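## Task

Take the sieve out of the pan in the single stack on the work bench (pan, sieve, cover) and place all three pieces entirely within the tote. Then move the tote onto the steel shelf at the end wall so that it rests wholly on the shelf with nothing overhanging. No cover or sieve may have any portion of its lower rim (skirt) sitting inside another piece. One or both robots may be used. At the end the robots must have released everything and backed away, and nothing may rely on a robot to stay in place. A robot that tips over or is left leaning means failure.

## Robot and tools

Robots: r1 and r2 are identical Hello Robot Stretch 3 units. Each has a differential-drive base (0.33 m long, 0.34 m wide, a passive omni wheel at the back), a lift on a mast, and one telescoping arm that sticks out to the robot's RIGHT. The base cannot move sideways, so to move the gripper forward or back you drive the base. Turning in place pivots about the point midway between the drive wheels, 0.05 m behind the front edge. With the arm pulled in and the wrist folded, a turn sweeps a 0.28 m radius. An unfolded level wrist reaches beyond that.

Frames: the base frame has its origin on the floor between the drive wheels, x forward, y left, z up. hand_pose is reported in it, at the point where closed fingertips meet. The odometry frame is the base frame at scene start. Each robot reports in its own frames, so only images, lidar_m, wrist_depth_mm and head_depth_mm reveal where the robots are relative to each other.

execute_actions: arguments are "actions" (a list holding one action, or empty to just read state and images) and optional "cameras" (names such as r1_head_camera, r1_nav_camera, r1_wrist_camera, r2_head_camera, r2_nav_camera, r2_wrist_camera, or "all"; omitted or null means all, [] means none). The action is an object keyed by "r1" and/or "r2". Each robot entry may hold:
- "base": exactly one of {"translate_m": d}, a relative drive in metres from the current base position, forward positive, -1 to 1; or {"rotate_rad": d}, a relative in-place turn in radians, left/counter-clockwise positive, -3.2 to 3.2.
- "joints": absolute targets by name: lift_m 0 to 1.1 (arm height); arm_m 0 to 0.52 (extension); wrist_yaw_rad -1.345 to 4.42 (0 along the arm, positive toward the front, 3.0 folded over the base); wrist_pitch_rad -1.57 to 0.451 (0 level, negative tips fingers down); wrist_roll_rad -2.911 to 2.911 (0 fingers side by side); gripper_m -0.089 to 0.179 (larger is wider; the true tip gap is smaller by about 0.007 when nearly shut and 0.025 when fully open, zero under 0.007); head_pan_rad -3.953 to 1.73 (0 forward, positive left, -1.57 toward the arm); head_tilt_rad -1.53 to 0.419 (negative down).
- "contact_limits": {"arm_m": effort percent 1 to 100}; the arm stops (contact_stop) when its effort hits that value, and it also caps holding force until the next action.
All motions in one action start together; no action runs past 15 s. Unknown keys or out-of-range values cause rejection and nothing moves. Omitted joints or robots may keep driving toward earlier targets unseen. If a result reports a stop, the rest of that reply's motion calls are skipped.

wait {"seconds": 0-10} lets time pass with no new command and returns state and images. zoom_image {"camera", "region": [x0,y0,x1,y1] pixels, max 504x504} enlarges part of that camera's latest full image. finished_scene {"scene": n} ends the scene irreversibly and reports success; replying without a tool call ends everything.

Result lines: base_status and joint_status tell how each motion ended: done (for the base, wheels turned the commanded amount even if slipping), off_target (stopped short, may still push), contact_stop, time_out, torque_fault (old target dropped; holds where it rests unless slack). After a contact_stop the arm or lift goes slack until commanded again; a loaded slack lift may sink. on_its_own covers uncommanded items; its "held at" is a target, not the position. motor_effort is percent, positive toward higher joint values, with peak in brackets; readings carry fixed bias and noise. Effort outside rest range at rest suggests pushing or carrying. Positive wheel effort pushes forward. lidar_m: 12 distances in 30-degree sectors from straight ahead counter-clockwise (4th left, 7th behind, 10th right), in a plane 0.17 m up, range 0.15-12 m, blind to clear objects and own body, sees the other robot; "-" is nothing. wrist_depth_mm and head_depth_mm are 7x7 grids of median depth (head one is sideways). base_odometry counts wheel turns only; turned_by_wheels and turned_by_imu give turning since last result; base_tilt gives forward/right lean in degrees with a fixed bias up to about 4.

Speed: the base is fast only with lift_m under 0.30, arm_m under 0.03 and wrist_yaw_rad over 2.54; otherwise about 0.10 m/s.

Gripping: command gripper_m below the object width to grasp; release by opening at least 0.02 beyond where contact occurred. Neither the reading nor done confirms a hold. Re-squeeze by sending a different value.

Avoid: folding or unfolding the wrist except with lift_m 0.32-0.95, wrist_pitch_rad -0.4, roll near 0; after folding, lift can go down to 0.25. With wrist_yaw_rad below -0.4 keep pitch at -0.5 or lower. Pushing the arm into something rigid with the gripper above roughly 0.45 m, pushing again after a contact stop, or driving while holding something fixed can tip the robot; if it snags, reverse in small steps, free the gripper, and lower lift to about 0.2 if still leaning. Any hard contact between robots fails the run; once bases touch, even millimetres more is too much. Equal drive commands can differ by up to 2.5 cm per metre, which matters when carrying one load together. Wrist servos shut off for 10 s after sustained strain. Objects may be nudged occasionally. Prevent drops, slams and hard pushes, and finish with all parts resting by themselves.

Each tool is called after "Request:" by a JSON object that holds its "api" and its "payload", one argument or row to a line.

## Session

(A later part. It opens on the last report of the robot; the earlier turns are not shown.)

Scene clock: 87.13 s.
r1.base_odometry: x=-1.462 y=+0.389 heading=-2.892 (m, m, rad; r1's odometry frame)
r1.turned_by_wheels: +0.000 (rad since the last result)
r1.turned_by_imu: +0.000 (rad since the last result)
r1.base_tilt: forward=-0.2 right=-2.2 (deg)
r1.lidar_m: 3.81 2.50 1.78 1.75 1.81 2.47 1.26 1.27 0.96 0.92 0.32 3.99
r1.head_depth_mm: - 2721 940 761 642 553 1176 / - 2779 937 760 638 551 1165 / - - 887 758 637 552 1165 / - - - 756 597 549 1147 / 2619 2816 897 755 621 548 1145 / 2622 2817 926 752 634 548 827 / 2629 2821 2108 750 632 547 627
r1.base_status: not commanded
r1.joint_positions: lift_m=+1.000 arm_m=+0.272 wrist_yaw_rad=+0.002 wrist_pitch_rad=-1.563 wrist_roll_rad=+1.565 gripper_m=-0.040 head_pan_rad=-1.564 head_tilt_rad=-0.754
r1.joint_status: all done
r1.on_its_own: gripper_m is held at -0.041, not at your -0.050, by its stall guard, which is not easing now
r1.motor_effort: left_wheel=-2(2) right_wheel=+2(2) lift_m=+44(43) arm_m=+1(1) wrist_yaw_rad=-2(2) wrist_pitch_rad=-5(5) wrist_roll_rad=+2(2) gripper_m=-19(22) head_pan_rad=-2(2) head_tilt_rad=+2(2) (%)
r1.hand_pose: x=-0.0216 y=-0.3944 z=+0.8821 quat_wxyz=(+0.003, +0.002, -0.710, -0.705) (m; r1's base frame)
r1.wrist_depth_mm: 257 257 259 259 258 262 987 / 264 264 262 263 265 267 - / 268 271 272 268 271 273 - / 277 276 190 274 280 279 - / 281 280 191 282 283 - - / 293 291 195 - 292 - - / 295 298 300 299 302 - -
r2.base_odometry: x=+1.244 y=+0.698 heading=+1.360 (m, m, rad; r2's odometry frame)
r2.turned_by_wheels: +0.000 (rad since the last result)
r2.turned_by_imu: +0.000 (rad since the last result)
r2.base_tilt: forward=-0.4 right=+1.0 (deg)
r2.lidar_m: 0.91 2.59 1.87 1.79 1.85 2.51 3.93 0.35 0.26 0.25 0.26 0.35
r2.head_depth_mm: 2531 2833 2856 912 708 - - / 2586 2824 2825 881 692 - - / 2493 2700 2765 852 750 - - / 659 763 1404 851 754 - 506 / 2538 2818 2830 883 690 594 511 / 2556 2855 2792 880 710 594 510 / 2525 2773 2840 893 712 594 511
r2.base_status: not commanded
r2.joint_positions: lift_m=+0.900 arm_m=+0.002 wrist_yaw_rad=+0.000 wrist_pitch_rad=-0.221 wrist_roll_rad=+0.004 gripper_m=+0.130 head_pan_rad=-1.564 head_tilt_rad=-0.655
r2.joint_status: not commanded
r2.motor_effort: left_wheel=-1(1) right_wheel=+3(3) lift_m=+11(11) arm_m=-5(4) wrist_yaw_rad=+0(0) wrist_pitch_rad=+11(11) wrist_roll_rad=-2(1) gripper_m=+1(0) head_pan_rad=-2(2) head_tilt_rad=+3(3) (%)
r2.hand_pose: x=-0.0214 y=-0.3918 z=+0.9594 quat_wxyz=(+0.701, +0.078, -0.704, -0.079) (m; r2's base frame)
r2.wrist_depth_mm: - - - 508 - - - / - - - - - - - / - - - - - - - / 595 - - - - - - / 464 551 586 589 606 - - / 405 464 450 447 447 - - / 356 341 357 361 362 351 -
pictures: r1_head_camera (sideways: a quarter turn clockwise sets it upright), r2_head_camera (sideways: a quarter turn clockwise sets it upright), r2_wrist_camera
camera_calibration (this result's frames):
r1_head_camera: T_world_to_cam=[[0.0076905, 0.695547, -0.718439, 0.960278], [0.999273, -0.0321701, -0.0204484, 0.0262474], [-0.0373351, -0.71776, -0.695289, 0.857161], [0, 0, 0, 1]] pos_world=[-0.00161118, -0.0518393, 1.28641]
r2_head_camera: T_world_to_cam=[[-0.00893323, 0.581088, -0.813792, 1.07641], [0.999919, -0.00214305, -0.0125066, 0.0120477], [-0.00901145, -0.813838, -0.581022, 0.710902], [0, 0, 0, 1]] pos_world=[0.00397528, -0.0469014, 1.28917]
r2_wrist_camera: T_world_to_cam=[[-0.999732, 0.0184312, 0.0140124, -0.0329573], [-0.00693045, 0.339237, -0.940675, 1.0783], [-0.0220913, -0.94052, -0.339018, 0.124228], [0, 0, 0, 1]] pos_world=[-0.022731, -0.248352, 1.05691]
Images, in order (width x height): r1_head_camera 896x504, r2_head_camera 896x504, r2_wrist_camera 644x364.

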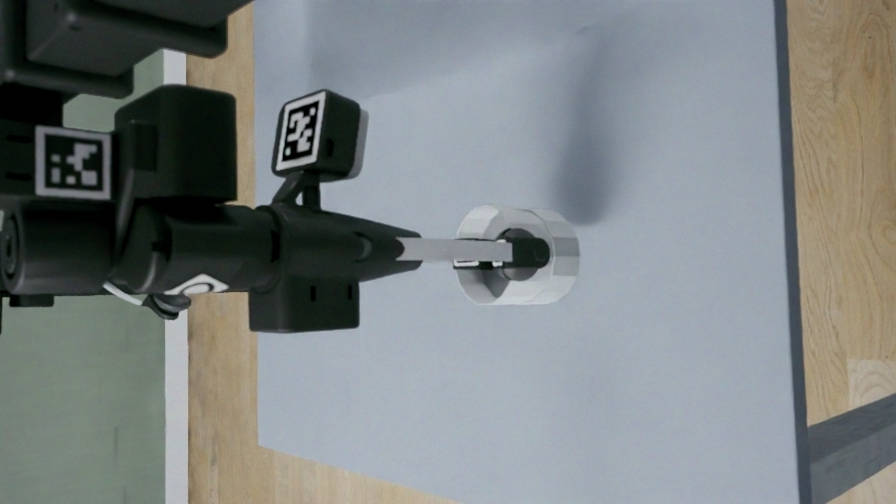

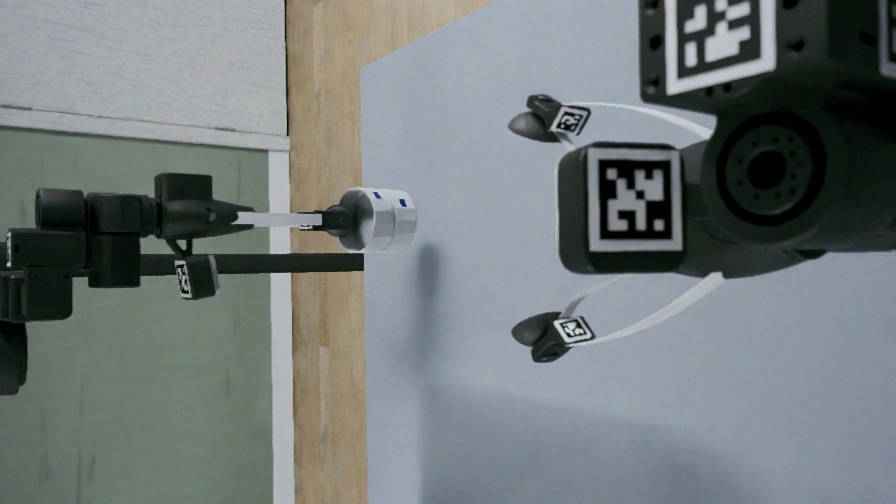

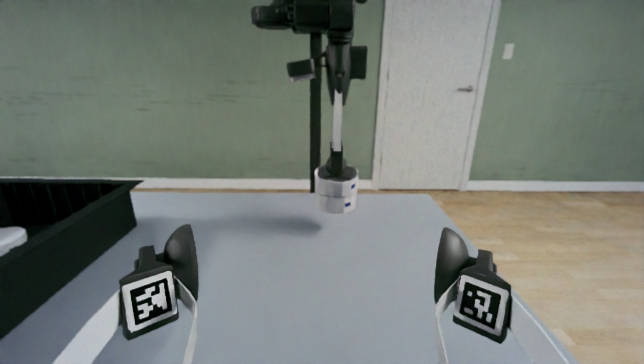

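Request:
{"api": "execute_actions", "payload": {
  "actions": [
    {"r1":{"joints":{"lift_m":1.03}},"r2":{"base":{"translate_m":-0.025},"joints":{"lift_m":0.815,"arm_m":0.2}}}
  ],
  "cameras": ["r2_wrist_camera","r2_head_camera"]
}}

Scene clock: 90.93 s.
r1.base_odometry: x=-1.462 y=+0.389 heading=-2.892 (m, m, rad; r1's odometry frame)
r1.turned_by_wheels: +0.000 (rad since the last result)
r1.turned_by_imu: -0.001 (rad since the last result)
r1.base_tilt: forward=-0.2 right=-2.2 (deg)
r1.lidar_m: 3.81 2.50 1.79 1.75 1.82 2.47 1.26 1.27 0.96 0.93 0.32 3.97
r1.head_depth_mm: 2755 2899 941 762 640 553 1175 / - 2840 891 760 639 552 1169 / - 2841 876 759 636 552 1164 / - - - 675 609 550 1144 / 844 2706 871 755 635 549 1141 / 2657 2852 926 753 633 548 830 / 2622 2845 2111 750 632 547 628
r1.base_status: not commanded
r1.joint_positions: lift_m=+1.030 arm_m=+0.272 wrist_yaw_rad=+0.002 wrist_pitch_rad=-1.563 wrist_roll_rad=+1.565 gripper_m=-0.040 head_pan_rad=-1.564 head_tilt_rad=-0.754
r1.joint_status: all done
r1.on_its_own: gripper_m is held at -0.041, not at your -0.050, by its stall guard, which is not easing now
r1.motor_effort: left_wheel=-2(2) right_wheel=+2(2) lift_m=+44(45) arm_m=+1(1) wrist_yaw_rad=-2(2) wrist_pitch_rad=-5(4) wrist_roll_rad=+2(2) gripper_m=-19(20) head_pan_rad=-3(2) head_tilt_rad=+2(1) (%)
r1.hand_pose: x=-0.0216 y=-0.3944 z=+0.9121 quat_wxyz=(+0.003, +0.002, -0.710, -0.705) (m; r1's base frame)
r1.wrist_depth_mm: 285 286 285 286 288 - - / 291 292 294 293 293 - - / 301 299 299 300 301 301 - / 307 308 191 307 307 - - / 317 312 192 311 315 - - / 323 323 195 - 323 - - / 331 333 332 332 331 - -
r2.base_odometry: x=+1.238 y=+0.673 heading=+1.360 (m, m, rad; r2's odometry frame)
r2.turned_by_wheels: +0.000 (rad since the last result)
r2.turned_by_imu: +0.000 (rad since the last result)
r2.base_tilt: forward=-0.5 right=+1.0 (deg)
r2.lidar_m: 0.91 2.59 1.87 1.79 1.85 2.50 3.90 0.35 0.26 0.25 0.26 0.35
r2.head_depth_mm: 2530 2833 2822 2138 - - 494 / 2566 2830 2800 913 - 579 511 / 2580 2861 2854 950 - 580 511 / 659 755 855 911 689 585 511 / 2500 2796 2819 904 709 592 512 / 2546 2793 2789 887 707 594 510 / 2522 2821 2831 882 710 594 513
r2.base_status: done
r2.joint_positions: lift_m=+0.815 arm_m=+0.200 wrist_yaw_rad=+0.000 wrist_pitch_rad=-0.221 wrist_roll_rad=+0.004 gripper_m=+0.130 head_pan_rad=-1.564 head_tilt_rad=-0.655
r2.joint_status: all done
r2.motor_effort: left_wheel=-1(6) right_wheel=+3(5) lift_m=+10(10) arm_m=+5(6) wrist_yaw_rad=+0(0) wrist_pitch_rad=+11(11) wrist_roll_rad=-2(1) gripper_m=+0(1) head_pan_rad=-2(2) head_tilt_rad=+3(2) (%)
r2.hand_pose: x=-0.0215 y=-0.5894 z=+0.8745 quat_wxyz=(+0.702, +0.078, -0.704, -0.078) (m; r2's base frame)
r2.wrist_depth_mm: - - - - - - - / - - - - - - - / - - - 370 - - - / - - - 341 - - - / 404 410 410 414 425 - - / 313 325 312 316 316 330 - / 256 242 252 252 255 247 263
pictures: r2_head_camera (sideways: a quarter turn clockwise sets it upright), r2_wrist_camera
camera_calibration (this result's frames):
r2_head_camera: T_world_to_cam=[[-0.00893327, 0.581084, -0.813795, 1.07641], [0.999919, -0.00214299, -0.0125066, 0.0120477], [-0.00901134, -0.813841, -0.581018, 0.710897], [0, 0, 0, 1]] pos_world=[0.00397529, -0.0469014, 1.28917]
r2_wrist_camera: T_world_to_cam=[[-0.999725, 0.0183589, 0.0145933, -0.028689], [-0.00750616, 0.339039, -0.940742, 1.06535], [-0.0222187, -0.940593, -0.338808, -0.090654], [0, 0, 0, 1]] pos_world=[-0.0226986, -0.445937, 0.971924]
Images, in order (width x height): r2_head_camera 896x504, r2_wrist_camera 644x364.

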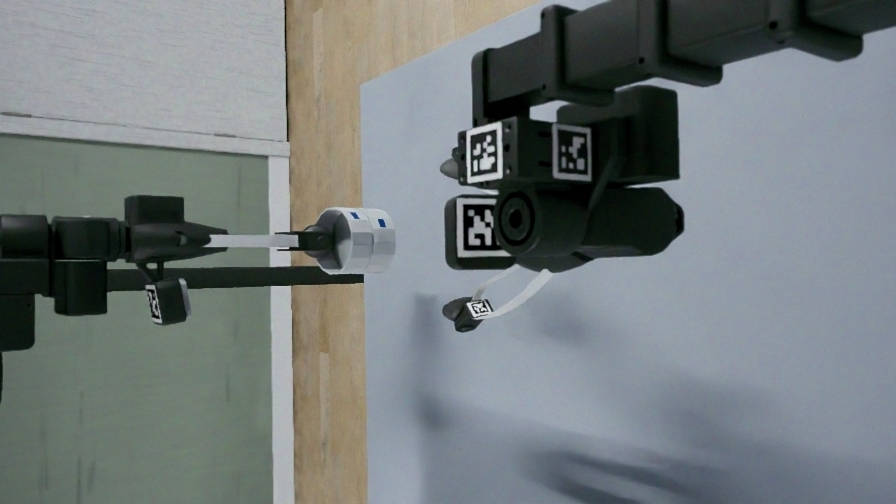

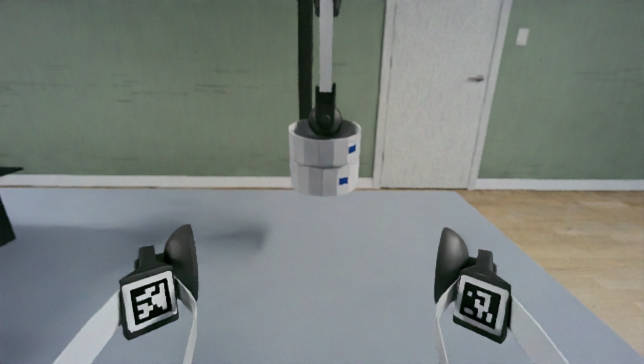

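Request:
{"api": "execute_actions", "payload": {
  "actions": [
    {"r2":{"base":{"translate_m":-0.006},"joints":{"lift_m":0.80,"arm_m":0.385}}}
  ],
  "cameras": ["r2_wrist_camera","r1_wrist_camera","r1_head_camera"]
}}

Scene clock: 94.90 s.
r1.base_odometry: x=-1.462 y=+0.389 heading=-2.892 (m, m, rad; r1's odometry frame)
r1.turned_by_wheels: +0.000 (rad since the last result)
r1.turned_by_imu: -0.001 (rad since the last result)
r1.base_tilt: forward=-0.3 right=-2.3 (deg)
r1.lidar_m: 3.81 2.50 1.79 1.75 1.81 2.46 1.26 1.27 0.96 0.93 0.32 3.99
r1.head_depth_mm: 2778 2897 939 763 641 552 1171 / - 2833 891 760 640 551 1172 / - 2847 906 719 638 551 1165 / - - - 675 609 550 1146 / 1054 670 885 734 635 548 1142 / 2609 2811 926 751 634 548 827 / 2641 2804 2098 752 633 546 628
r1.base_status: not commanded
r1.joint_positions: lift_m=+1.030 arm_m=+0.272 wrist_yaw_rad=+0.002 wrist_pitch_rad=-1.563 wrist_roll_rad=+1.565 gripper_m=-0.040 head_pan_rad=-1.564 head_tilt_rad=-0.754
r1.joint_status: not commanded
r1.on_its_own: gripper_m is held at -0.041, not at your -0.050, by its stall guard, which is not easing now
r1.motor_effort: left_wheel=-2(2) right_wheel=+2(3) lift_m=+44(44) arm_m=+1(1) wrist_yaw_rad=-2(2) wrist_pitch_rad=-4(5) wrist_roll_rad=+1(2) gripper_m=-21(20) head_pan_rad=-2(3) head_tilt_rad=+2(2) (%)
r1.hand_pose: x=-0.0216 y=-0.3944 z=+0.9121 quat_wxyz=(+0.003, +0.002, -0.710, -0.705) (m; r1's base frame)
r1.wrist_depth_mm: 283 284 285 284 285 - - / 292 291 290 294 293 - - / 296 298 300 298 300 301 - / 308 304 191 304 307 - - / 314 312 192 310 314 - - / 322 320 195 - 321 - - / 329 330 222 332 329 - -
r2.base_odometry: x=+1.237 y=+0.667 heading=+1.360 (m, m, rad; r2's odometry frame)
r2.turned_by_wheels: +0.000 (rad since the last result)
r2.turned_by_imu: +0.001 (rad since the last result)
r2.base_tilt: forward=-0.6 right=+1.0 (deg)
r2.lidar_m: 0.91 2.59 1.87 1.79 1.85 2.50 3.91 4.03 0.26 0.25 0.26 0.35
r2.head_depth_mm: 2596 2862 2851 2118 - - 501 / 2591 2817 2895 - 698 592 510 / 2553 2847 2941 798 706 593 510 / 660 756 1026 854 708 594 510 / 2513 2850 2793 883 709 594 510 / 2533 2785 2840 886 709 594 510 / 2501 2790 2839 887 710 592 511
r2.base_status: done
r2.joint_positions: lift_m=+0.800 arm_m=+0.385 wrist_yaw_rad=+0.000 wrist_pitch_rad=-0.221 wrist_roll_rad=+0.004 gripper_m=+0.130 head_pan_rad=-1.564 head_tilt_rad=-0.655
r2.joint_status: all done
r2.motor_effort: left_wheel=-2(5) right_wheel=+3(7) lift_m=+10(11) arm_m=+6(5) wrist_yaw_rad=+0(0) wrist_pitch_rad=+11(11) wrist_roll_rad=-1(1) gripper_m=+0(0) head_pan_rad=-3(2) head_tilt_rad=+3(3) (%)
r2.hand_pose: x=-0.0215 y=-0.7744 z=+0.8595 quat_wxyz=(+0.702, +0.078, -0.704, -0.078) (m; r2's base frame)
r2.wrist_depth_mm: - - - - - - - / - - - 672 - - - / - - - 183 - - - / - - - 188 - - - / 374 377 355 138 385 - - / 288 301 277 151 281 301 - / 236 225 234 236 235 229 240
pictures: r1_head_camera (sideways: a quarter turn clockwise sets it upright), r1_wrist_camera, r2_wrist_camera
camera_calibration (this result's frames):
r1_head_camera: T_world_to_cam=[[0.0076905, 0.695547, -0.718439, 0.960279], [0.999273, -0.0321701, -0.0204484, 0.0262474], [-0.0373351, -0.71776, -0.695289, 0.857161], [0, 0, 0, 1]] pos_world=[-0.00161118, -0.0518393, 1.28641]
r1_wrist_camera: T_world_to_cam=[[-0.018389, 0.999643, 0.0193682, 0.370935], [0.987186, 0.0150819, 0.158861, -0.0782612], [0.158512, 0.0220413, -0.987111, 1.07278], [0, 0, 0, 1]] pos_world=[-0.085969, -0.393268, 1.0642]
r2_wrist_camera: T_world_to_cam=[[-0.999725, 0.0183665, 0.0145941, -0.0250705], [-0.00750443, 0.339039, -0.940742, 1.11396], [-0.0222261, -0.940593, -0.338808, -0.269746], [0, 0, 0, 1]] pos_world=[-0.0226994, -0.630939, 0.956927]
Images, in order (width x height): r1_head_camera 896x504, r1_wrist_camera 644x364, r2_wrist_camera 644x364.

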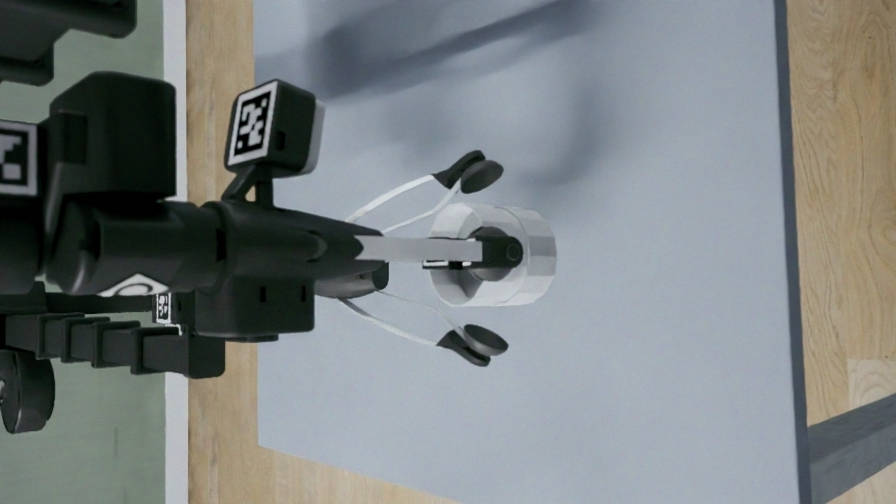

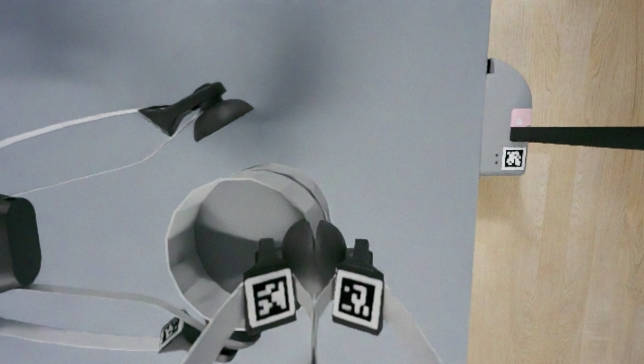

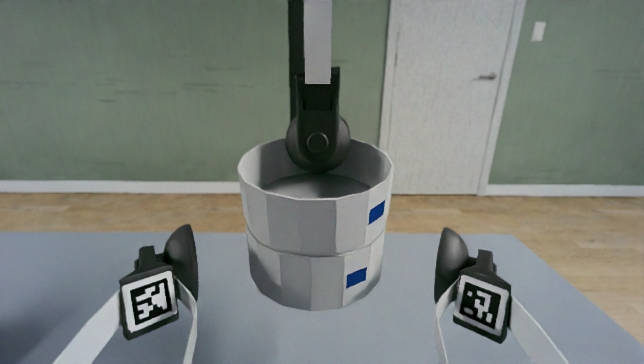

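Request:
{"api": "execute_actions", "payload": {
  "actions": [
    {"r2":{"joints":{"arm_m":0.392,"lift_m":0.797,"gripper_m":0.02}}}
  ],
  "cameras": ["r2_wrist_camera","r1_wrist_camera"]
}}

Request:
{"api": "execute_actions", "payload": {
  "actions": [
    {"r1":{"joints":{"lift_m":1.038}}}
  ],
  "cameras": ["r2_wrist_camera"]
}}

Scene clock: 97.60 s.
r1.base_odometry: x=-1.462 y=+0.389 heading=-2.892 (m, m, rad; r1's odometry frame)
r1.turned_by_wheels: +0.000 (rad since the last result)
r1.turned_by_imu: -0.001 (rad since the last result)
r1.base_tilt: forward=-0.2 right=-2.2 (deg)
r1.lidar_m: 3.81 2.50 1.79 1.75 1.81 2.47 1.26 1.27 0.96 0.93 0.31 3.95
r1.head_depth_mm: 2779 2881 943 761 641 553 1173 / - 2840 892 760 639 552 1163 / - 2871 905 759 638 551 1166 / - - - 653 597 550 1152 / 1050 677 884 754 633 549 1145 / 2637 2820 925 752 634 547 828 / 2638 2797 2109 751 633 547 628
r1.base_status: not commanded
r1.joint_positions: lift_m=+1.030 arm_m=+0.272 wrist_yaw_rad=+0.001 wrist_pitch_rad=-1.579 wrist_roll_rad=+1.567 gripper_m=-0.040 head_pan_rad=-1.564 head_tilt_rad=-0.754
r1.joint_status: not commanded
r1.on_its_own: gripper_m is held at -0.041, not at your -0.050, by its stall guard, which is not easing now
r1.motor_effort: left_wheel=-2(1) right_wheel=+2(2) lift_m=+43(44) arm_m=+1(1) wrist_yaw_rad=-2(2) wrist_pitch_rad=+5(7) wrist_roll_rad=+1(1) gripper_m=-24(23) head_pan_rad=-2(2) head_tilt_rad=+2(1) (%)
r1.hand_pose: x=-0.0216 y=-0.3904 z=+0.9125 quat_wxyz=(+0.002, +0.002, -0.704, -0.710) (m; r1's base frame)
r1.wrist_depth_mm: 281 283 287 286 288 - - / 285 289 290 294 296 - - / 295 297 298 303 301 - - / 301 303 196 305 309 - - / 307 310 198 193 318 - - / 315 315 199 - 330 - - / 326 328 333 330 338 - -
r2.base_odometry: x=+1.237 y=+0.667 heading=+1.360 (m, m, rad; r2's odometry frame)
r2.turned_by_wheels: +0.000 (rad since the last result)
r2.turned_by_imu: +0.001 (rad since the last result)
r2.base_tilt: forward=-0.5 right=+1.1 (deg)
r2.lidar_m: 0.91 2.59 1.87 1.79 1.85 2.51 3.90 4.01 0.26 0.25 0.26 0.35
r2.head_depth_mm: 2554 2844 2833 2138 729 - - / 2539 2833 2891 - 701 592 510 / 2553 2797 2983 810 710 593 510 / 660 759 1099 854 707 593 508 / 2506 2849 2816 885 711 592 511 / 2531 2769 2833 884 709 592 510 / 2518 2782 2845 885 710 594 511
r2.base_status: not commanded
r2.joint_positions: lift_m=+0.797 arm_m=+0.392 wrist_yaw_rad=+0.001 wrist_pitch_rad=-0.237 wrist_roll_rad=+0.003 gripper_m=+0.021 head_pan_rad=-1.564 head_tilt_rad=-0.655
r2.joint_status: all done
r2.motor_effort: left_wheel=-1(1) right_wheel=+2(3) lift_m=+11(10) arm_m=+5(5) wrist_yaw_rad=-1(1) wrist_pitch_rad=+19(19) wrist_roll_rad=-1(1) gripper_m=-18(92) head_pan_rad=-2(2) head_tilt_rad=+2(3) (%)
r2.hand_pose: x=-0.0213 y=-0.7801 z=+0.8527 quat_wxyz=(+0.701, +0.084, -0.703, -0.084) (m; r2's base frame)
r2.wrist_depth_mm: - - - - - - - / - - - 665 - - - / - - - 183 - - - / - - - 188 - - - / 356 360 357 145 368 370 - / 273 275 276 163 - 282 - / 223 224 225 226 219 227 228
pictures: r1_wrist_camera, r2_wrist_camera
camera_calibration (this result's frames):
r1_wrist_camera: T_world_to_cam=[[-0.0166844, 0.999246, 0.0350493, 0.352481], [0.987212, 0.0109051, 0.159038, -0.0801805], [0.158536, 0.0372545, -0.98665, 1.07861], [0, 0, 0, 1]] pos_world=[-0.0859626, -0.391524, 1.06461]
r2_wrist_camera: T_world_to_cam=[[-0.999732, 0.0174608, 0.015185, -0.0259295], [-0.00803747, 0.353342, -0.93546, 1.11621], [-0.0216993, -0.935331, -0.353107, -0.261132], [0, 0, 0, 1]] pos_world=[-0.0226175, -0.638196, 0.952356]
Images, in order (width x height): r1_wrist_camera 644x364, r2_wrist_camera 644x364.

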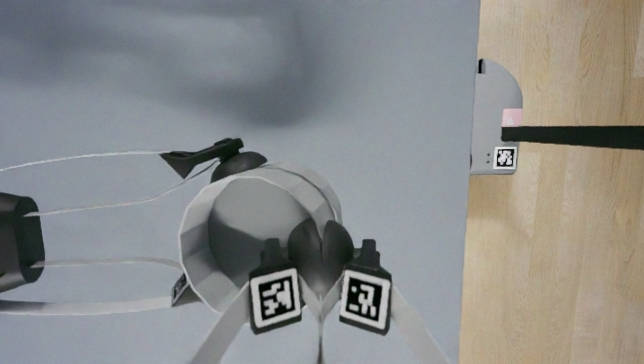

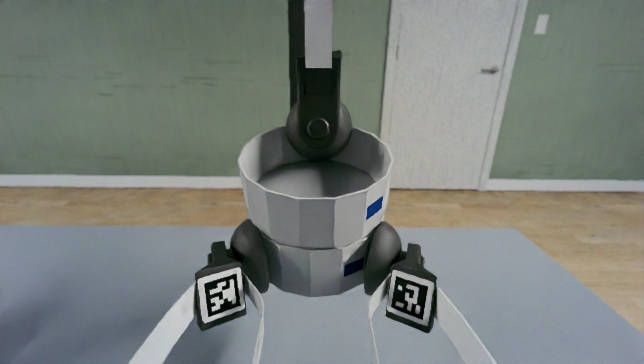

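Scene clock: 98.30 s.
r1.base_odometry: x=-1.462 y=+0.389 heading=-2.892 (m, m, rad; r1's odometry frame)
r1.turned_by_wheels: +0.000 (rad since the last result)
r1.turned_by_imu: +0.000 (rad since the last result)
r1.base_tilt: forward=-0.4 right=-2.2 (deg)
r1.lidar_m: 3.82 2.50 1.78 1.75 1.81 2.47 1.26 1.27 0.96 0.93 0.31 3.97
r1.head_depth_mm: 2775 2886 942 763 641 554 1169 / - 2960 908 758 640 551 1165 / - 2960 903 757 637 550 1171 / - - - 653 596 550 1147 / 1030 699 886 753 635 550 1144 / 2647 2806 924 755 633 549 827 / 2636 2832 2109 750 632 547 628
r1.base_status: not commanded
r1.joint_positions: lift_m=+1.038 arm_m=+0.272 wrist_yaw_rad=+0.001 wrist_pitch_rad=-1.579 wrist_roll_rad=+1.567 gripper_m=-0.040 head_pan_rad=-1.564 head_tilt_rad=-0.754
r1.joint_status: all done
r1.on_its_own: gripper_m is held at -0.041, not at your -0.050, by its stall guard, which is not easing now
r1.motor_effort: left_wheel=-2(2) right_wheel=+1(2) lift_m=+42(45) arm_m=+1(1) wrist_yaw_rad=-1(2) wrist_pitch_rad=+5(5) wrist_roll_rad=+1(1) gripper_m=-23(23) head_pan_rad=-2(2) head_tilt_rad=+1(2) (%)
r1.hand_pose: x=-0.0216 y=-0.3904 z=+0.9205 quat_wxyz=(+0.002, +0.002, -0.704, -0.710) (m; r1's base frame)
r1.wrist_depth_mm: 288 291 292 295 296 - - / 294 300 298 300 301 - - / 303 304 305 308 313 - - / 310 311 206 231 320 - - / 315 318 206 200 325 - - / 327 330 208 - 334 - - / 334 334 341 346 346 - -
r2.base_odometry: x=+1.237 y=+0.667 heading=+1.360 (m, m, rad; r2's odometry frame)
r2.turned_by_wheels: +0.000 (rad since the last result)
r2.turned_by_imu: +0.000 (rad since the last result)
r2.base_tilt: forward=-0.5 right=+1.0 (deg)
r2.lidar_m: 0.91 2.59 1.87 1.79 1.85 2.50 3.90 4.04 0.26 0.25 0.26 0.35
r2.head_depth_mm: 2580 2846 2774 2141 728 - - / 2565 2831 2904 - 689 593 509 / 2556 2838 2974 813 709 591 510 / 666 773 1095 854 708 592 509 / 2504 2758 2859 882 711 594 512 / 2527 2807 2817 883 710 593 511 / 2537 2759 2821 883 710 594 510
r2.base_status: not commanded
r2.joint_positions: lift_m=+0.797 arm_m=+0.392 wrist_yaw_rad=+0.002 wrist_pitch_rad=-0.237 wrist_roll_rad=+0.003 gripper_m=+0.021 head_pan_rad=-1.564 head_tilt_rad=-0.655
r2.joint_status: not commanded
r2.motor_effort: left_wheel=-1(1) right_wheel=+2(2) lift_m=+11(11) arm_m=+5(6) wrist_yaw_rad=-1(1) wrist_pitch_rad=+19(19) wrist_roll_rad=-1(1) gripper_m=-18(17) head_pan_rad=-3(2) head_tilt_rad=+3(3) (%)
r2.hand_pose: x=-0.0210 y=-0.7801 z=+0.8526 quat_wxyz=(+0.702, +0.084, -0.703, -0.083) (m; r2's base frame)
r2.wrist_depth_mm: - - - - - - - / - - - 652 - - - / - - - 185 - - - / - - - 184 - - - / 350 355 355 146 370 372 - / 273 274 - 171 - 280 - / 221 221 224 226 219 228 229
pictures: r2_wrist_camera
camera_calibration (this result's frames):
r2_wrist_camera: T_world_to_cam=[[-0.999742, 0.0161631, 0.0159463, -0.02732], [-0.00919766, 0.353817, -0.93527, 1.11625], [-0.0207589, -0.935175, -0.353577, -0.260593], [0, 0, 0, 1]] pos_world=[-0.0224557, -0.638206, 0.95229]
Images, in order (width x height): r2_wrist_camera 644x364.

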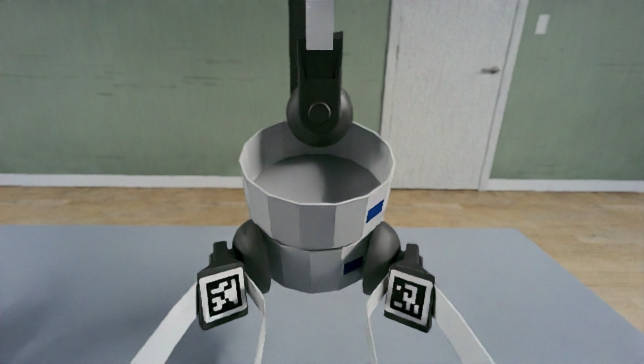

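Request:
{"api": "execute_actions", "payload": {
  "actions": [
    {"r1":{"joints":{"gripper_m":0.03,"arm_m":0.266}}}
  ],
  "cameras": []
}}

Request:
{"api": "execute_actions", "payload": {
  "actions": [
    {"r1":{"joints":{"lift_m":1.018}}}
  ],
  "cameras": ["r1_wrist_camera"]
}}

Request:
{"api": "execute_actions", "payload": {
  "actions": [
    {"r1":{"joints":{"gripper_m":-0.04}}}
  ],
  "cameras": ["r2_wrist_camera","r1_wrist_camera"]
}}

Scene clock: 101.17 s.
r1.base_odometry: x=-1.462 y=+0.389 heading=-2.892 (m, m, rad; r1's odometry frame)
r1.turned_by_wheels: +0.000 (rad since the last result)
r1.turned_by_imu: -0.001 (rad since the last result)
r1.base_tilt: forward=-0.2 right=-2.3 (deg)
r1.lidar_m: 3.80 2.50 1.79 1.75 1.82 2.46 1.26 1.27 0.96 0.93 0.31 3.99
r1.head_depth_mm: 2775 2884 939 763 640 553 1169 / - 2956 905 760 639 553 1169 / - 2956 903 760 638 551 1164 / - - - 652 583 539 1143 / 1027 696 882 755 634 548 1141 / 2618 2794 926 752 633 547 828 / 2629 2819 2111 751 631 547 628
r1.base_status: not commanded
r1.joint_positions: lift_m=+1.038 arm_m=+0.266 wrist_yaw_rad=+0.001 wrist_pitch_rad=-1.570 wrist_roll_rad=+1.567 gripper_m=+0.030 head_pan_rad=-1.564 head_tilt_rad=-0.754
r1.joint_status: all done
r1.motor_effort: left_wheel=-2(2) right_wheel=+1(3) lift_m=+40(42) arm_m=+0(1) wrist_yaw_rad=-2(1) wrist_pitch_rad=+0(5) wrist_roll_rad=+1(1) gripper_m=+0(84) head_pan_rad=-2(2) head_tilt_rad=+1(1) (%)
r1.hand_pose: x=-0.0216 y=-0.3868 z=+0.9203 quat_wxyz=(+0.002, +0.002, -0.707, -0.707) (m; r1's base frame)
r1.wrist_depth_mm: 289 292 293 294 296 - - / 297 299 296 301 301 - - / 303 306 309 307 310 - - / 312 313 226 283 318 - - / 206 318 247 287 324 - - / 327 330 330 332 334 - - / 336 339 345 344 341 - -
r2.base_odometry: x=+1.237 y=+0.667 heading=+1.360 (m, m, rad; r2's odometry frame)
r2.turned_by_wheels: +0.000 (rad since the last result)
r2.turned_by_imu: +0.001 (rad since the last result)
r2.base_tilt: forward=-0.5 right=+1.0 (deg)
r2.lidar_m: 0.91 2.59 1.87 1.79 1.85 2.51 3.89 4.03 0.26 0.25 0.26 0.35
r2.head_depth_mm: 2550 2836 2875 2134 730 - - / 2582 2802 2903 - 699 594 512 / 2592 2852 2925 812 708 592 509 / 668 767 2690 856 709 593 510 / 2520 2794 2854 885 709 593 511 / 2541 2802 2830 881 712 594 510 / 2547 2812 2821 884 709 594 510
r2.base_status: not commanded
r2.joint_positions: lift_m=+0.797 arm_m=+0.392 wrist_yaw_rad=+0.000 wrist_pitch_rad=-0.223 wrist_roll_rad=+0.003 gripper_m=+0.020 head_pan_rad=-1.564 head_tilt_rad=-0.655
r2.joint_status: not commanded
r2.motor_effort: left_wheel=-2(3) right_wheel=+3(5) lift_m=+13(13) arm_m=+5(5) wrist_yaw_rad=-1(2) wrist_pitch_rad=+12(37) wrist_roll_rad=-1(1) gripper_m=+1(16) head_pan_rad=-2(2) head_tilt_rad=+3(3) (%)
r2.hand_pose: x=-0.0216 y=-0.7812 z=+0.8559 quat_wxyz=(+0.702, +0.079, -0.703, -0.079) (m; r2's base frame)
r2.wrist_depth_mm: - - - - - - - / - - - 153 - - - / - - - 169 - - - / - - - - - - - / 363 367 372 288 382 - - / 280 280 291 215 291 288 - / 226 226 228 224 231 233 233
pictures: none
No camera images: the call's "cameras" was empty. Leave "cameras" out to get every camera's image.

Scene clock: 102.10 s.
r1.base_odometry: x=-1.462 y=+0.389 heading=-2.892 (m, m, rad; r1's odometry frame)
r1.turned_by_wheels: +0.000 (rad since the last result)
r1.turned_by_imu: +0.000 (rad since the last result)
r1.base_tilt: forward=+0.0 right=-2.3 (deg)
r1.lidar_m: 3.82 2.50 1.79 1.75 1.81 2.46 1.26 1.27 0.96 0.92 0.31 4.00
r1.head_depth_mm: - 2849 940 763 641 553 1174 / 2677 2723 880 760 639 552 1170 / - 2718 875 758 637 550 1167 / - - - 636 582 539 1142 / 1052 650 869 756 635 548 1148 / 2674 2814 927 752 634 547 829 / 2634 2841 2126 751 634 546 627
r1.base_status: not commanded
r1.joint_positions: lift_m=+1.018 arm_m=+0.266 wrist_yaw_rad=+0.001 wrist_pitch_rad=-1.569 wrist_roll_rad=+1.567 gripper_m=+0.030 head_pan_rad=-1.564 head_tilt_rad=-0.754
r1.joint_status: all done
r1.motor_effort: left_wheel=-2(1) right_wheel=+2(3) lift_m=+32(30) arm_m=-1(0) wrist_yaw_rad=-2(3) wrist_pitch_rad=-1(1) wrist_roll_rad=+1(1) gripper_m=-1(0) head_pan_rad=-2(2) head_tilt_rad=+2(2) (%)
r1.hand_pose: x=-0.0216 y=-0.3869 z=+0.9006 quat_wxyz=(+0.002, +0.002, -0.707, -0.707) (m; r1's base frame)
r1.wrist_depth_mm: 273 275 272 274 276 999 - / 279 281 281 282 284 - - / 285 287 290 290 290 - - / 293 291 295 264 296 - - / 298 299 227 268 304 - - / 305 308 202 311 312 - - / 317 317 319 323 324 - -
r2.base_odometry: x=+1.237 y=+0.667 heading=+1.360 (m, m, rad; r2's odometry frame)
r2.turned_by_wheels: +0.000 (rad since the last result)
r2.turned_by_imu: +0.000 (rad since the last result)
r2.base_tilt: forward=-0.5 right=+1.0 (deg)
r2.lidar_m: 0.92 2.59 1.87 1.79 1.85 2.50 3.89 4.04 0.26 0.25 0.26 0.35
r2.head_depth_mm: 2599 2811 2807 2131 727 - - / 2541 2833 2846 - 697 592 510 / 2560 2813 2988 811 709 593 510 / 670 757 1436 854 708 593 510 / 678 2720 2801 881 710 592 510 / 2541 2770 2808 887 709 594 510 / 2535 2803 2868 886 710 594 512
r2.base_status: not commanded
r2.joint_positions: lift_m=+0.797 arm_m=+0.392 wrist_yaw_rad=+0.000 wrist_pitch_rad=-0.223 wrist_roll_rad=+0.003 gripper_m=+0.020 head_pan_rad=-1.564 head_tilt_rad=-0.655
r2.joint_status: not commanded
r2.motor_effort: left_wheel=-1(2) right_wheel=+3(3) lift_m=+13(13) arm_m=+5(4) wrist_yaw_rad=+0(0) wrist_pitch_rad=+12(12) wrist_roll_rad=-1(1) gripper_m=+0(0) head_pan_rad=-2(3) head_tilt_rad=+3(3) (%)
r2.hand_pose: x=-0.0216 y=-0.7812 z=+0.8559 quat_wxyz=(+0.702, +0.079, -0.703, -0.079) (m; r2's base frame)
r2.wrist_depth_mm: - - - - - - - / - - - - - - - / - - - 160 - - - / - - - 752 - - - / 366 366 371 286 380 - - / 280 281 289 216 289 289 - / 225 227 229 222 232 233 236
pictures: r1_wrist_camera
camera_calibration (this result's frames):
r1_wrist_camera: T_world_to_cam=[[-0.0166888, 0.999531, 0.0256726, 0.357991], [0.98721, 0.0124007, 0.158942, -0.0776661], [0.15855, 0.0279968, -0.986954, 1.06344], [0, 0, 0, 1]] pos_world=[-0.0859613, -0.386633, 1.05272]
Images, in order (width x height): r1_wrist_camera 644x364.

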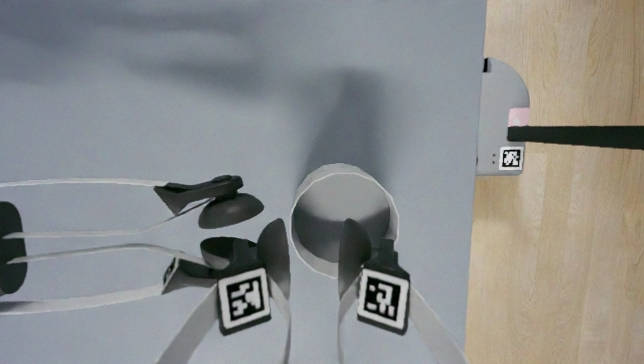

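Scene clock: 103.27 s.
r1.base_odometry: x=-1.462 y=+0.389 heading=-2.892 (m, m, rad; r1's odometry frame)
r1.turned_by_wheels: +0.000 (rad since the last result)
r1.turned_by_imu: +0.000 (rad since the last result)
r1.base_tilt: forward=+0.0 right=-2.3 (deg)
r1.lidar_m: 3.81 2.50 1.79 1.75 1.81 2.47 1.26 1.27 0.96 0.92 0.32 3.98
r1.head_depth_mm: - 2851 939 763 640 555 1172 / 2680 2741 878 760 639 552 1168 / - 2731 875 759 638 551 1166 / - - - 704 583 540 1152 / 1053 652 872 753 635 549 1142 / 2642 2800 926 752 634 547 828 / 2625 2806 2098 750 631 547 628
r1.base_status: not commanded
r1.joint_positions: lift_m=+1.018 arm_m=+0.266 wrist_yaw_rad=+0.001 wrist_pitch_rad=-1.569 wrist_roll_rad=+1.567 gripper_m=-0.039 head_pan_rad=-1.564 head_tilt_rad=-0.754
r1.joint_status: all done
r1.motor_effort: left_wheel=-2(2) right_wheel=+3(2) lift_m=+32(32) arm_m=+0(0) wrist_yaw_rad=-2(1) wrist_pitch_rad=-1(1) wrist_roll_rad=+1(1) gripper_m=-17(93) head_pan_rad=-2(2) head_tilt_rad=+1(1) (%)
r1.hand_pose: x=-0.0216 y=-0.3869 z=+0.9006 quat_wxyz=(+0.002, +0.002, -0.707, -0.707) (m; r1's base frame)
r1.wrist_depth_mm: 271 274 276 276 277 992 - / 279 279 280 282 283 - - / 285 287 287 293 291 - - / 292 289 290 266 293 - - / 299 301 225 267 304 - - / 306 309 204 - 314 - - / 312 318 320 322 323 - -
r2.base_odometry: x=+1.237 y=+0.667 heading=+1.360 (m, m, rad; r2's odometry frame)
r2.turned_by_wheels: +0.000 (rad since the last result)
r2.turned_by_imu: +0.000 (rad since the last result)
r2.base_tilt: forward=-0.5 right=+1.0 (deg)
r2.lidar_m: 0.91 2.59 1.87 1.79 1.85 2.50 3.89 4.02 0.26 0.25 0.26 0.35
r2.head_depth_mm: 2582 2841 2797 2131 730 - - / 2534 2829 2892 - 700 593 510 / 2520 2827 2958 811 708 593 510 / 671 754 2704 852 709 592 509 / 677 2754 2800 885 710 593 512 / 2556 2839 2841 884 710 594 509 / 2561 2781 2800 888 710 595 511
r2.base_status: not commanded
r2.joint_positions: lift_m=+0.797 arm_m=+0.392 wrist_yaw_rad=+0.000 wrist_pitch_rad=-0.223 wrist_roll_rad=+0.003 gripper_m=+0.020 head_pan_rad=-1.564 head_tilt_rad=-0.655
r2.joint_status: not commanded
r2.motor_effort: left_wheel=-2(2) right_wheel=+2(3) lift_m=+13(13) arm_m=+5(5) wrist_yaw_rad=+0(0) wrist_pitch_rad=+12(12) wrist_roll_rad=-1(1) gripper_m=+1(0) head_pan_rad=-3(2) head_tilt_rad=+3(3) (%)
r2.hand_pose: x=-0.0216 y=-0.7812 z=+0.8559 quat_wxyz=(+0.702, +0.079, -0.703, -0.079) (m; r2's base frame)
r2.wrist_depth_mm: - - - - - - - / - - - - - - - / - - - 187 - - - / - - - - - - - / 364 366 375 287 380 - - / 280 280 292 216 291 289 - / 227 228 228 223 232 233 234
pictures: r1_wrist_camera, r2_wrist_camera
camera_calibration (this result's frames):
r1_wrist_camera: T_world_to_cam=[[-0.0166886, 0.999531, 0.0256705, 0.357993], [0.98721, 0.0124008, 0.158942, -0.077666], [0.15855, 0.0279947, -0.986954, 1.06344], [0, 0, 0, 1]] pos_world=[-0.0859613, -0.386633, 1.05272]
r2_wrist_camera: T_world_to_cam=[[-0.999704, 0.0185502, 0.0157455, -0.0258475], [-0.00848553, 0.340692, -0.940137, 1.1137], [-0.0228041, -0.939992, -0.340434, -0.275561], [0, 0, 0, 1]] pos_world=[-0.0226734, -0.637974, 0.953625]
Images, in order (width x height): r1_wrist_camera 644x364, r2_wrist_camera 644x364.

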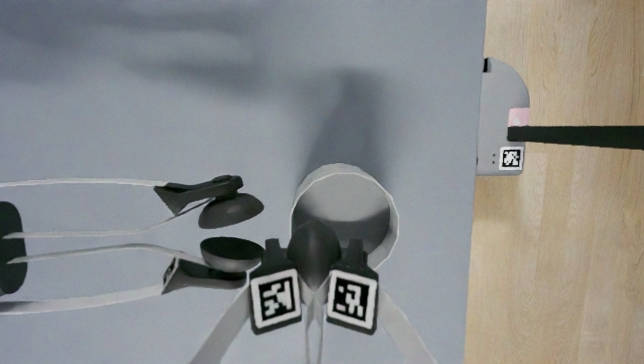

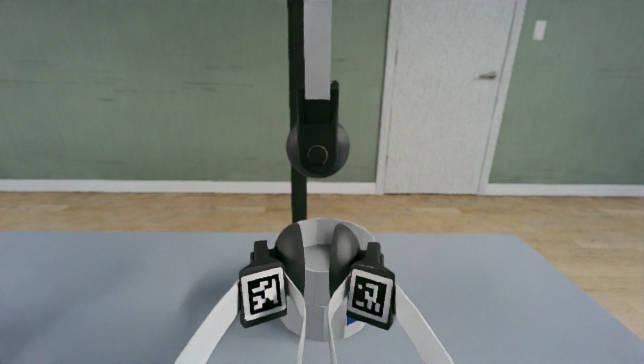

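Request:
{"api": "execute_actions", "payload": {
  "actions": [
    {"r1":{"joints":{"gripper_m":0.035,"arm_m":0.206,"lift_m":0.97}},"r2":{"joints":{"arm_m":0.25,"gripper_m":0.13,"wrist_pitch_rad":-0.42}}}
  ],
  "cameras": ["r1_wrist_camera"]
}}

Request:
{"api": "execute_actions", "payload": {
  "actions": [
    {"r1":{"joints":{"lift_m":0.93}},"r2":{"joints":{"lift_m":0.775}}}
  ],
  "cameras": []
}}

Request:
{"api": "execute_actions", "payload": {
  "actions": [
    {"r1":{"joints":{"gripper_m":-0.04}}}
  ],
  "cameras": []
}}

Request:
{"api": "execute_actions", "payload": {
  "actions": [
    {"r1":{"joints":{"arm_m":0.3}},"r2":{"joints":{"arm_m":0.38}}}
  ],
  "cameras": ["r2_wrist_camera","r1_wrist_camera"]
}}

Scene clock: 106.93 s.
r1.base_odometry: x=-1.462 y=+0.389 heading=-2.892 (m, m, rad; r1's odometry frame)
r1.turned_by_wheels: +0.000 (rad since the last result)
r1.turned_by_imu: -0.001 (rad since the last result)
r1.base_tilt: forward=-0.2 right=-2.4 (deg)
r1.lidar_m: 3.81 2.50 1.79 1.75 1.81 2.47 1.26 1.27 0.96 0.92 0.31 3.96
r1.head_depth_mm: 2667 - 882 763 640 553 1166 / 2639 - - 722 640 552 1166 / 2630 - - 719 639 551 1169 / 2653 - - - 583 540 1148 / 1006 791 927 717 635 548 1149 / 2644 2821 925 751 633 548 830 / 2642 2819 2104 750 634 548 628
r1.base_status: not commanded
r1.joint_positions: lift_m=+0.970 arm_m=+0.206 wrist_yaw_rad=+0.001 wrist_pitch_rad=-1.569 wrist_roll_rad=+1.567 gripper_m=+0.035 head_pan_rad=-1.564 head_tilt_rad=-0.754
r1.joint_status: all done
r1.motor_effort: left_wheel=-1(2) right_wheel=+2(3) lift_m=+32(28) arm_m=-2(3) wrist_yaw_rad=-1(1) wrist_pitch_rad=-1(1) wrist_roll_rad=+1(1) gripper_m=+1(84) head_pan_rad=-2(2) head_tilt_rad=+1(1) (%)
r1.hand_pose: x=-0.0216 y=-0.3273 z=+0.8526 quat_wxyz=(+0.002, +0.002, -0.707, -0.707) (m; r1's base frame)
r1.wrist_depth_mm: 228 232 230 229 232 956 967 / 233 236 234 238 237 971 985 / 239 239 242 242 242 - - / 244 247 244 246 250 - - / 251 253 217 235 - - - / 257 259 205 262 - - - / 265 265 269 266 272 - -
r2.base_odometry: x=+1.237 y=+0.667 heading=+1.360 (m, m, rad; r2's odometry frame)
r2.turned_by_wheels: +0.000 (rad since the last result)
r2.turned_by_imu: +0.001 (rad since the last result)
r2.base_tilt: forward=-0.4 right=+0.9 (deg)
r2.lidar_m: 0.91 2.59 1.86 1.79 1.85 2.50 3.89 4.04 0.26 0.25 0.26 0.35
r2.head_depth_mm: 2590 2855 2818 2088 730 - - / 2563 2829 2801 949 - 588 510 / 2584 2803 2853 947 - 591 510 / 789 823 1421 919 691 594 510 / 856 2791 2815 887 709 594 510 / 2526 2786 2801 881 712 595 511 / 2563 2807 2808 883 707 594 511
r2.base_status: not commanded
r2.joint_positions: lift_m=+0.797 arm_m=+0.250 wrist_yaw_rad=+0.000 wrist_pitch_rad=-0.432 wrist_roll_rad=+0.003 gripper_m=+0.130 head_pan_rad=-1.564 head_tilt_rad=-0.655
r2.joint_status: all done
r2.motor_effort: left_wheel=-1(2) right_wheel=+2(3) lift_m=+13(13) arm_m=-5(6) wrist_yaw_rad=+0(0) wrist_pitch_rad=+7(12) wrist_roll_rad=-1(1) gripper_m=+1(83) head_pan_rad=-2(2) head_tilt_rad=+3(3) (%)
r2.hand_pose: x=-0.0216 y=-0.6179 z=+0.8069 quat_wxyz=(+0.690, +0.152, -0.691, -0.152) (m; r2's base frame)
r2.wrist_depth_mm: - - - - - - - / - - - 851 - - - / 415 421 423 348 439 - - / 308 307 310 313 317 320 - / 241 244 245 248 249 251 253 / 200 208 202 203 205 211 208 / 177 167 173 173 173 171 177
pictures: r1_wrist_camera
camera_calibration (this result's frames):
r1_wrist_camera: T_world_to_cam=[[-0.0166888, 0.999541, 0.0252725, 0.299951], [0.98721, 0.0124643, 0.158938, -0.0707525], [0.15855, 0.0276017, -0.986965, 1.01428], [0, 0, 0, 1]] pos_world=[-0.0859612, -0.326928, 1.00473]
Images, in order (width x height): r1_wrist_camera 644x364.

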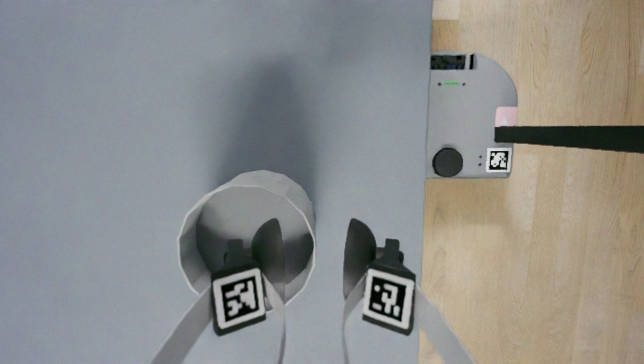

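Scene clock: 108.23 s.
r1.base_odometry: x=-1.462 y=+0.389 heading=-2.892 (m, m, rad; r1's odometry frame)
r1.turned_by_wheels: +0.000 (rad since the last result)
r1.turned_by_imu: +0.000 (rad since the last result)
r1.base_tilt: forward=-0.1 right=-2.4 (deg)
r1.lidar_m: 3.80 2.50 1.79 1.75 1.82 2.47 1.26 1.27 0.96 0.92 0.32 3.97
r1.head_depth_mm: 2683 2960 - 722 628 552 1170 / 2699 2874 - 782 638 552 1170 / 2674 - - - 640 551 1165 / 2667 2842 - - 575 540 1140 / 1089 798 900 753 628 548 1146 / 2509 2828 930 753 634 548 829 / 2659 2811 2118 752 633 547 627
r1.base_status: not commanded
r1.joint_positions: lift_m=+0.933 arm_m=+0.206 wrist_yaw_rad=+0.001 wrist_pitch_rad=-1.563 wrist_roll_rad=+1.567 gripper_m=+0.035 head_pan_rad=-1.564 head_tilt_rad=-0.754
r1.joint_status: lift_m contact_stop (moved -0.037 of -0.040)
r1.on_its_own: lift_m is slack since a contact_stop, until your next command for it
r1.motor_effort: left_wheel=-2(2) right_wheel=+2(3) lift_m=+35(34) arm_m=-2(2) wrist_yaw_rad=-2(2) wrist_pitch_rad=-4(5) wrist_roll_rad=+1(1) gripper_m=+0(2) head_pan_rad=-2(3) head_tilt_rad=+1(1) (%)
r1.hand_pose: x=-0.0216 y=-0.3287 z=+0.8150 quat_wxyz=(+0.002, +0.002, -0.709, -0.705) (m; r1's base frame)
r1.wrist_depth_mm: 195 195 194 195 196 903 927 / 199 199 201 201 200 959 939 / 204 204 204 206 204 - 920 / 210 209 207 210 210 - 980 / 216 213 180 192 214 - - / 220 219 183 186 224 - - / 226 227 177 227 229 - -
r2.base_odometry: x=+1.237 y=+0.667 heading=+1.360 (m, m, rad; r2's odometry frame)
r2.turned_by_wheels: +0.000 (rad since the last result)
r2.turned_by_imu: +0.000 (rad since the last result)
r2.base_tilt: forward=-0.5 right=+1.0 (deg)
r2.lidar_m: 0.91 2.59 1.87 1.79 1.85 2.51 3.90 4.02 0.26 0.25 0.26 0.35
r2.head_depth_mm: 2578 2869 2821 2068 728 - - / 2575 2821 2857 916 - 587 510 / 2564 2858 2795 913 - 592 512 / 1125 830 1430 913 688 591 511 / 979 2797 2795 886 712 594 510 / 2488 2795 2822 885 712 595 509 / 2535 2789 2807 883 708 592 512
r2.base_status: not commanded
r2.joint_positions: lift_m=+0.775 arm_m=+0.250 wrist_yaw_rad=+0.000 wrist_pitch_rad=-0.432 wrist_roll_rad=+0.003 gripper_m=+0.130 head_pan_rad=-1.564 head_tilt_rad=-0.655
r2.joint_status: all done
r2.motor_effort: left_wheel=-1(2) right_wheel=+3(3) lift_m=+11(11) arm_m=-4(3) wrist_yaw_rad=+0(0) wrist_pitch_rad=+7(7) wrist_roll_rad=-1(1) gripper_m=+1(1) head_pan_rad=-2(2) head_tilt_rad=+3(3) (%)
r2.hand_pose: x=-0.0216 y=-0.6178 z=+0.7849 quat_wxyz=(+0.690, +0.152, -0.691, -0.152) (m; r2's base frame)
r2.wrist_depth_mm: - - - - - - - / - - - 376 - - - / 358 362 367 339 374 410 - / 266 268 272 273 275 279 - / 210 213 212 216 216 219 220 / 174 181 176 177 178 183 181 / 153 144 150 151 152 148 154
pictures: none
No camera images: the call's "cameras" was empty. Leave "cameras" out to get every camera's image.

not run: a stop came earlier in this reply.

not run: a stop came earlier in this reply.

Request:
{"api": "execute_actions", "payload": {
  "actions": [
    {"r1":{"joints":{"gripper_m":-0.04,"lift_m":0.934}}}
  ],
  "cameras": []
}}

Request:
{"api": "execute_actions", "payload": {
  "actions": [
    {"r1":{"joints":{"arm_m":0.3}},"r2":{"joints":{"arm_m":0.38}}}
  ],
  "cameras": ["r2_wrist_camera","r1_wrist_camera"]
}}

Scene clock: 110.47 s.
r1.base_odometry: x=-1.462 y=+0.389 heading=-2.892 (m, m, rad; r1's odometry frame)
r1.turned_by_wheels: +0.000 (rad since the last result)
r1.turned_by_imu: -0.001 (rad since the last result)
r1.base_tilt: forward=-0.2 right=-2.2 (deg)
r1.lidar_m: 3.81 2.50 1.79 1.75 1.81 2.47 1.26 1.27 0.96 0.93 0.31 3.97
r1.head_depth_mm: 2699 2947 - 725 627 553 1174 / 2707 2889 - 779 640 551 1168 / 2694 - - - 637 551 1170 / 2677 2858 - - 583 540 1151 / 1084 797 897 753 634 549 1145 / 2507 2829 927 753 634 547 828 / 2620 2792 2121 750 632 547 628
r1.base_status: not commanded
r1.joint_positions: lift_m=+0.934 arm_m=+0.206 wrist_yaw_rad=+0.001 wrist_pitch_rad=-1.560 wrist_roll_rad=+1.567 gripper_m=-0.039 head_pan_rad=-1.564 head_tilt_rad=-0.754
r1.joint_status: all done
r1.motor_effort: left_wheel=-2(4) right_wheel=+3(4) lift_m=+39(45) arm_m=-2(2) wrist_yaw_rad=-2(2) wrist_pitch_rad=-5(9) wrist_roll_rad=+1(1) gripper_m=-20(100) head_pan_rad=-3(2) head_tilt_rad=+2(2) (%)
r1.hand_pose: x=-0.0216 y=-0.3296 z=+0.8162 quat_wxyz=(+0.002, +0.002, -0.711, -0.704) (m; r1's base frame)
r1.wrist_depth_mm: 196 196 195 196 196 915 908 / 201 201 201 201 200 944 929 / 205 206 207 205 206 - 930 / 211 211 178 209 210 995 - / 217 215 181 214 217 - - / 221 220 185 - 223 - - / 227 229 230 227 228 - -
r2.base_odometry: x=+1.237 y=+0.667 heading=+1.360 (m, m, rad; r2's odometry frame)
r2.turned_by_wheels: +0.000 (rad since the last result)
r2.turned_by_imu: +0.000 (rad since the last result)
r2.base_tilt: forward=-0.5 right=+1.0 (deg)
r2.lidar_m: 0.91 2.59 1.87 1.79 1.85 2.50 3.90 4.04 0.26 0.25 0.26 0.35
r2.head_depth_mm: 2574 2863 2813 2064 732 - - / 2583 2849 2822 914 - 585 510 / 2580 2823 2810 912 - 593 509 / 1119 829 1418 914 689 593 509 / 926 2731 2809 883 709 593 511 / 2507 2820 2854 882 709 593 511 / 2527 2811 2816 885 707 595 511
r2.base_status: not commanded
r2.joint_positions: lift_m=+0.775 arm_m=+0.250 wrist_yaw_rad=+0.000 wrist_pitch_rad=-0.432 wrist_roll_rad=+0.003 gripper_m=+0.130 head_pan_rad=-1.564 head_tilt_rad=-0.655
r2.joint_status: not commanded
r2.motor_effort: left_wheel=-1(2) right_wheel=+3(3) lift_m=+11(11) arm_m=-5(5) wrist_yaw_rad=-1(0) wrist_pitch_rad=+7(7) wrist_roll_rad=-1(1) gripper_m=+0(1) head_pan_rad=-2(3) head_tilt_rad=+3(3) (%)
r2.hand_pose: x=-0.0216 y=-0.6178 z=+0.7849 quat_wxyz=(+0.690, +0.152, -0.691, -0.152) (m; r2's base frame)
r2.wrist_depth_mm: - - - - - - - / - - - 371 - - - / 359 358 364 340 379 414 - / 264 265 270 273 277 279 - / 209 212 212 213 217 218 221 / 174 180 175 177 178 182 181 / 153 145 150 151 152 148 154
pictures: none
No camera images: the call's "cameras" was empty. Leave "cameras" out to get every camera's image.

Scene clock: 112.67 s.
r1.base_odometry: x=-1.462 y=+0.389 heading=-2.892 (m, m, rad; r1's odometry frame)
r1.turned_by_wheels: +0.000 (rad since the last result)
r1.turned_by_imu: -0.001 (rad since the last result)
r1.base_tilt: forward=-0.1 right=-2.1 (deg)
r1.lidar_m: 3.81 2.50 1.79 1.75 1.81 2.47 1.26 1.27 0.96 0.92 0.31 3.95
r1.head_depth_mm: 2702 - - 742 641 553 1171 / 2638 - 924 759 639 551 1165 / 2651 - 936 738 638 550 1166 / 2663 - - 725 622 550 1150 / 1082 691 896 756 634 549 1144 / 2524 2800 926 752 634 548 830 / 2648 2820 2101 751 633 546 627
r1.base_status: not commanded
r1.joint_positions: lift_m=+0.934 arm_m=+0.300 wrist_yaw_rad=+0.001 wrist_pitch_rad=-1.566 wrist_roll_rad=+1.567 gripper_m=-0.039 head_pan_rad=-1.564 head_tilt_rad=-0.754
r1.joint_status: all done
r1.motor_effort: left_wheel=-2(1) right_wheel=+3(2) lift_m=+39(39) arm_m=+3(4) wrist_yaw_rad=-2(1) wrist_pitch_rad=-3(6) wrist_roll_rad=+1(1) gripper_m=-21(20) head_pan_rad=-3(2) head_tilt_rad=+2(1) (%)
r1.hand_pose: x=-0.0216 y=-0.4216 z=+0.8163 quat_wxyz=(+0.002, +0.002, -0.709, -0.706) (m; r1's base frame)
r1.wrist_depth_mm: 195 195 197 196 196 196 199 / 200 199 200 201 202 203 205 / 204 206 204 205 206 208 207 / 210 209 178 210 212 213 - / 215 215 181 214 217 217 - / 219 220 184 - 223 225 - / 225 226 185 228 229 231 -
r2.base_odometry: x=+1.237 y=+0.667 heading=+1.360 (m, m, rad; r2's odometry frame)
r2.turned_by_wheels: +0.000 (rad since the last result)
r2.turned_by_imu: +0.000 (rad since the last result)
r2.base_tilt: forward=-0.5 right=+1.0 (deg)
r2.lidar_m: 0.91 2.59 1.87 1.79 1.85 2.51 3.91 4.04 0.26 0.25 0.26 0.35
r2.head_depth_mm: 2547 2837 2803 2058 729 - - / 2546 2807 2813 - 689 586 511 / 2542 2828 2820 - 708 592 511 / 2480 699 1435 - 709 593 510 / 932 2730 2658 882 709 593 510 / 2521 2812 2794 884 707 593 511 / 2579 2791 2800 882 711 595 512
r2.base_status: not commanded
r2.joint_positions: lift_m=+0.775 arm_m=+0.380 wrist_yaw_rad=+0.000 wrist_pitch_rad=-0.432 wrist_roll_rad=+0.003 gripper_m=+0.130 head_pan_rad=-1.564 head_tilt_rad=-0.655
r2.joint_status: all done
r2.motor_effort: left_wheel=-1(2) right_wheel=+3(3) lift_m=+11(11) arm_m=+5(6) wrist_yaw_rad=+0(0) wrist_pitch_rad=+7(7) wrist_roll_rad=-1(1) gripper_m=-1(1) head_pan_rad=-2(2) head_tilt_rad=+3(3) (%)
r2.hand_pose: x=-0.0216 y=-0.7472 z=+0.7849 quat_wxyz=(+0.690, +0.152, -0.691, -0.152) (m; r2's base frame)
r2.wrist_depth_mm: - - - - - - - / - - - - - - - / 356 361 - 161 - - - / 264 265 256 186 272 277 - / 209 211 197 132 206 219 218 / 173 180 169 142 172 183 180 / 152 144 150 150 151 147 153
pictures: r1_wrist_camera, r2_wrist_camera
camera_calibration (this result's frames):
r1_wrist_camera: T_world_to_cam=[[-0.0162496, 0.999625, 0.0220489, 0.397765], [0.987214, 0.0125429, 0.158904, -0.0637485], [0.158567, 0.0243491, -0.987048, 0.979755], [0, 0, 0, 1]] pos_world=[-0.0859603, -0.420672, 0.968425]
r2_wrist_camera: T_world_to_cam=[[-0.999703, 0.015005, 0.0191997, -0.0307434], [-0.00836427, 0.528742, -0.848742, 1.10414], [-0.022887, -0.84865, -0.528459, -0.0519124], [0, 0, 0, 1]] pos_world=[-0.022687, -0.627401, 0.910289]
Images, in order (width x height): r1_wrist_camera 644x364, r2_wrist_camera 644x364.

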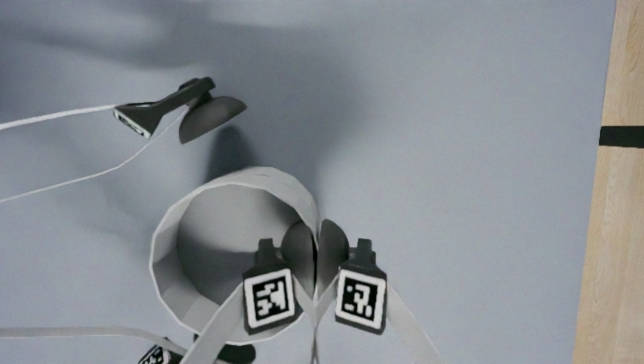

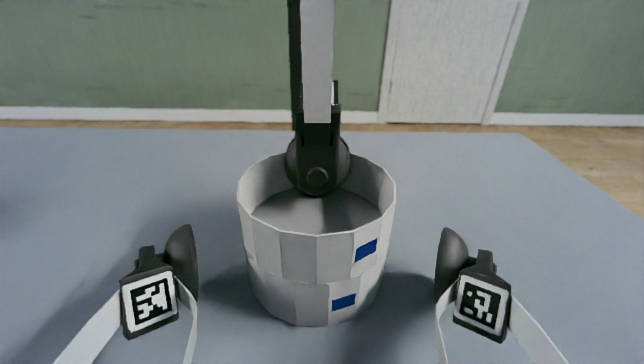

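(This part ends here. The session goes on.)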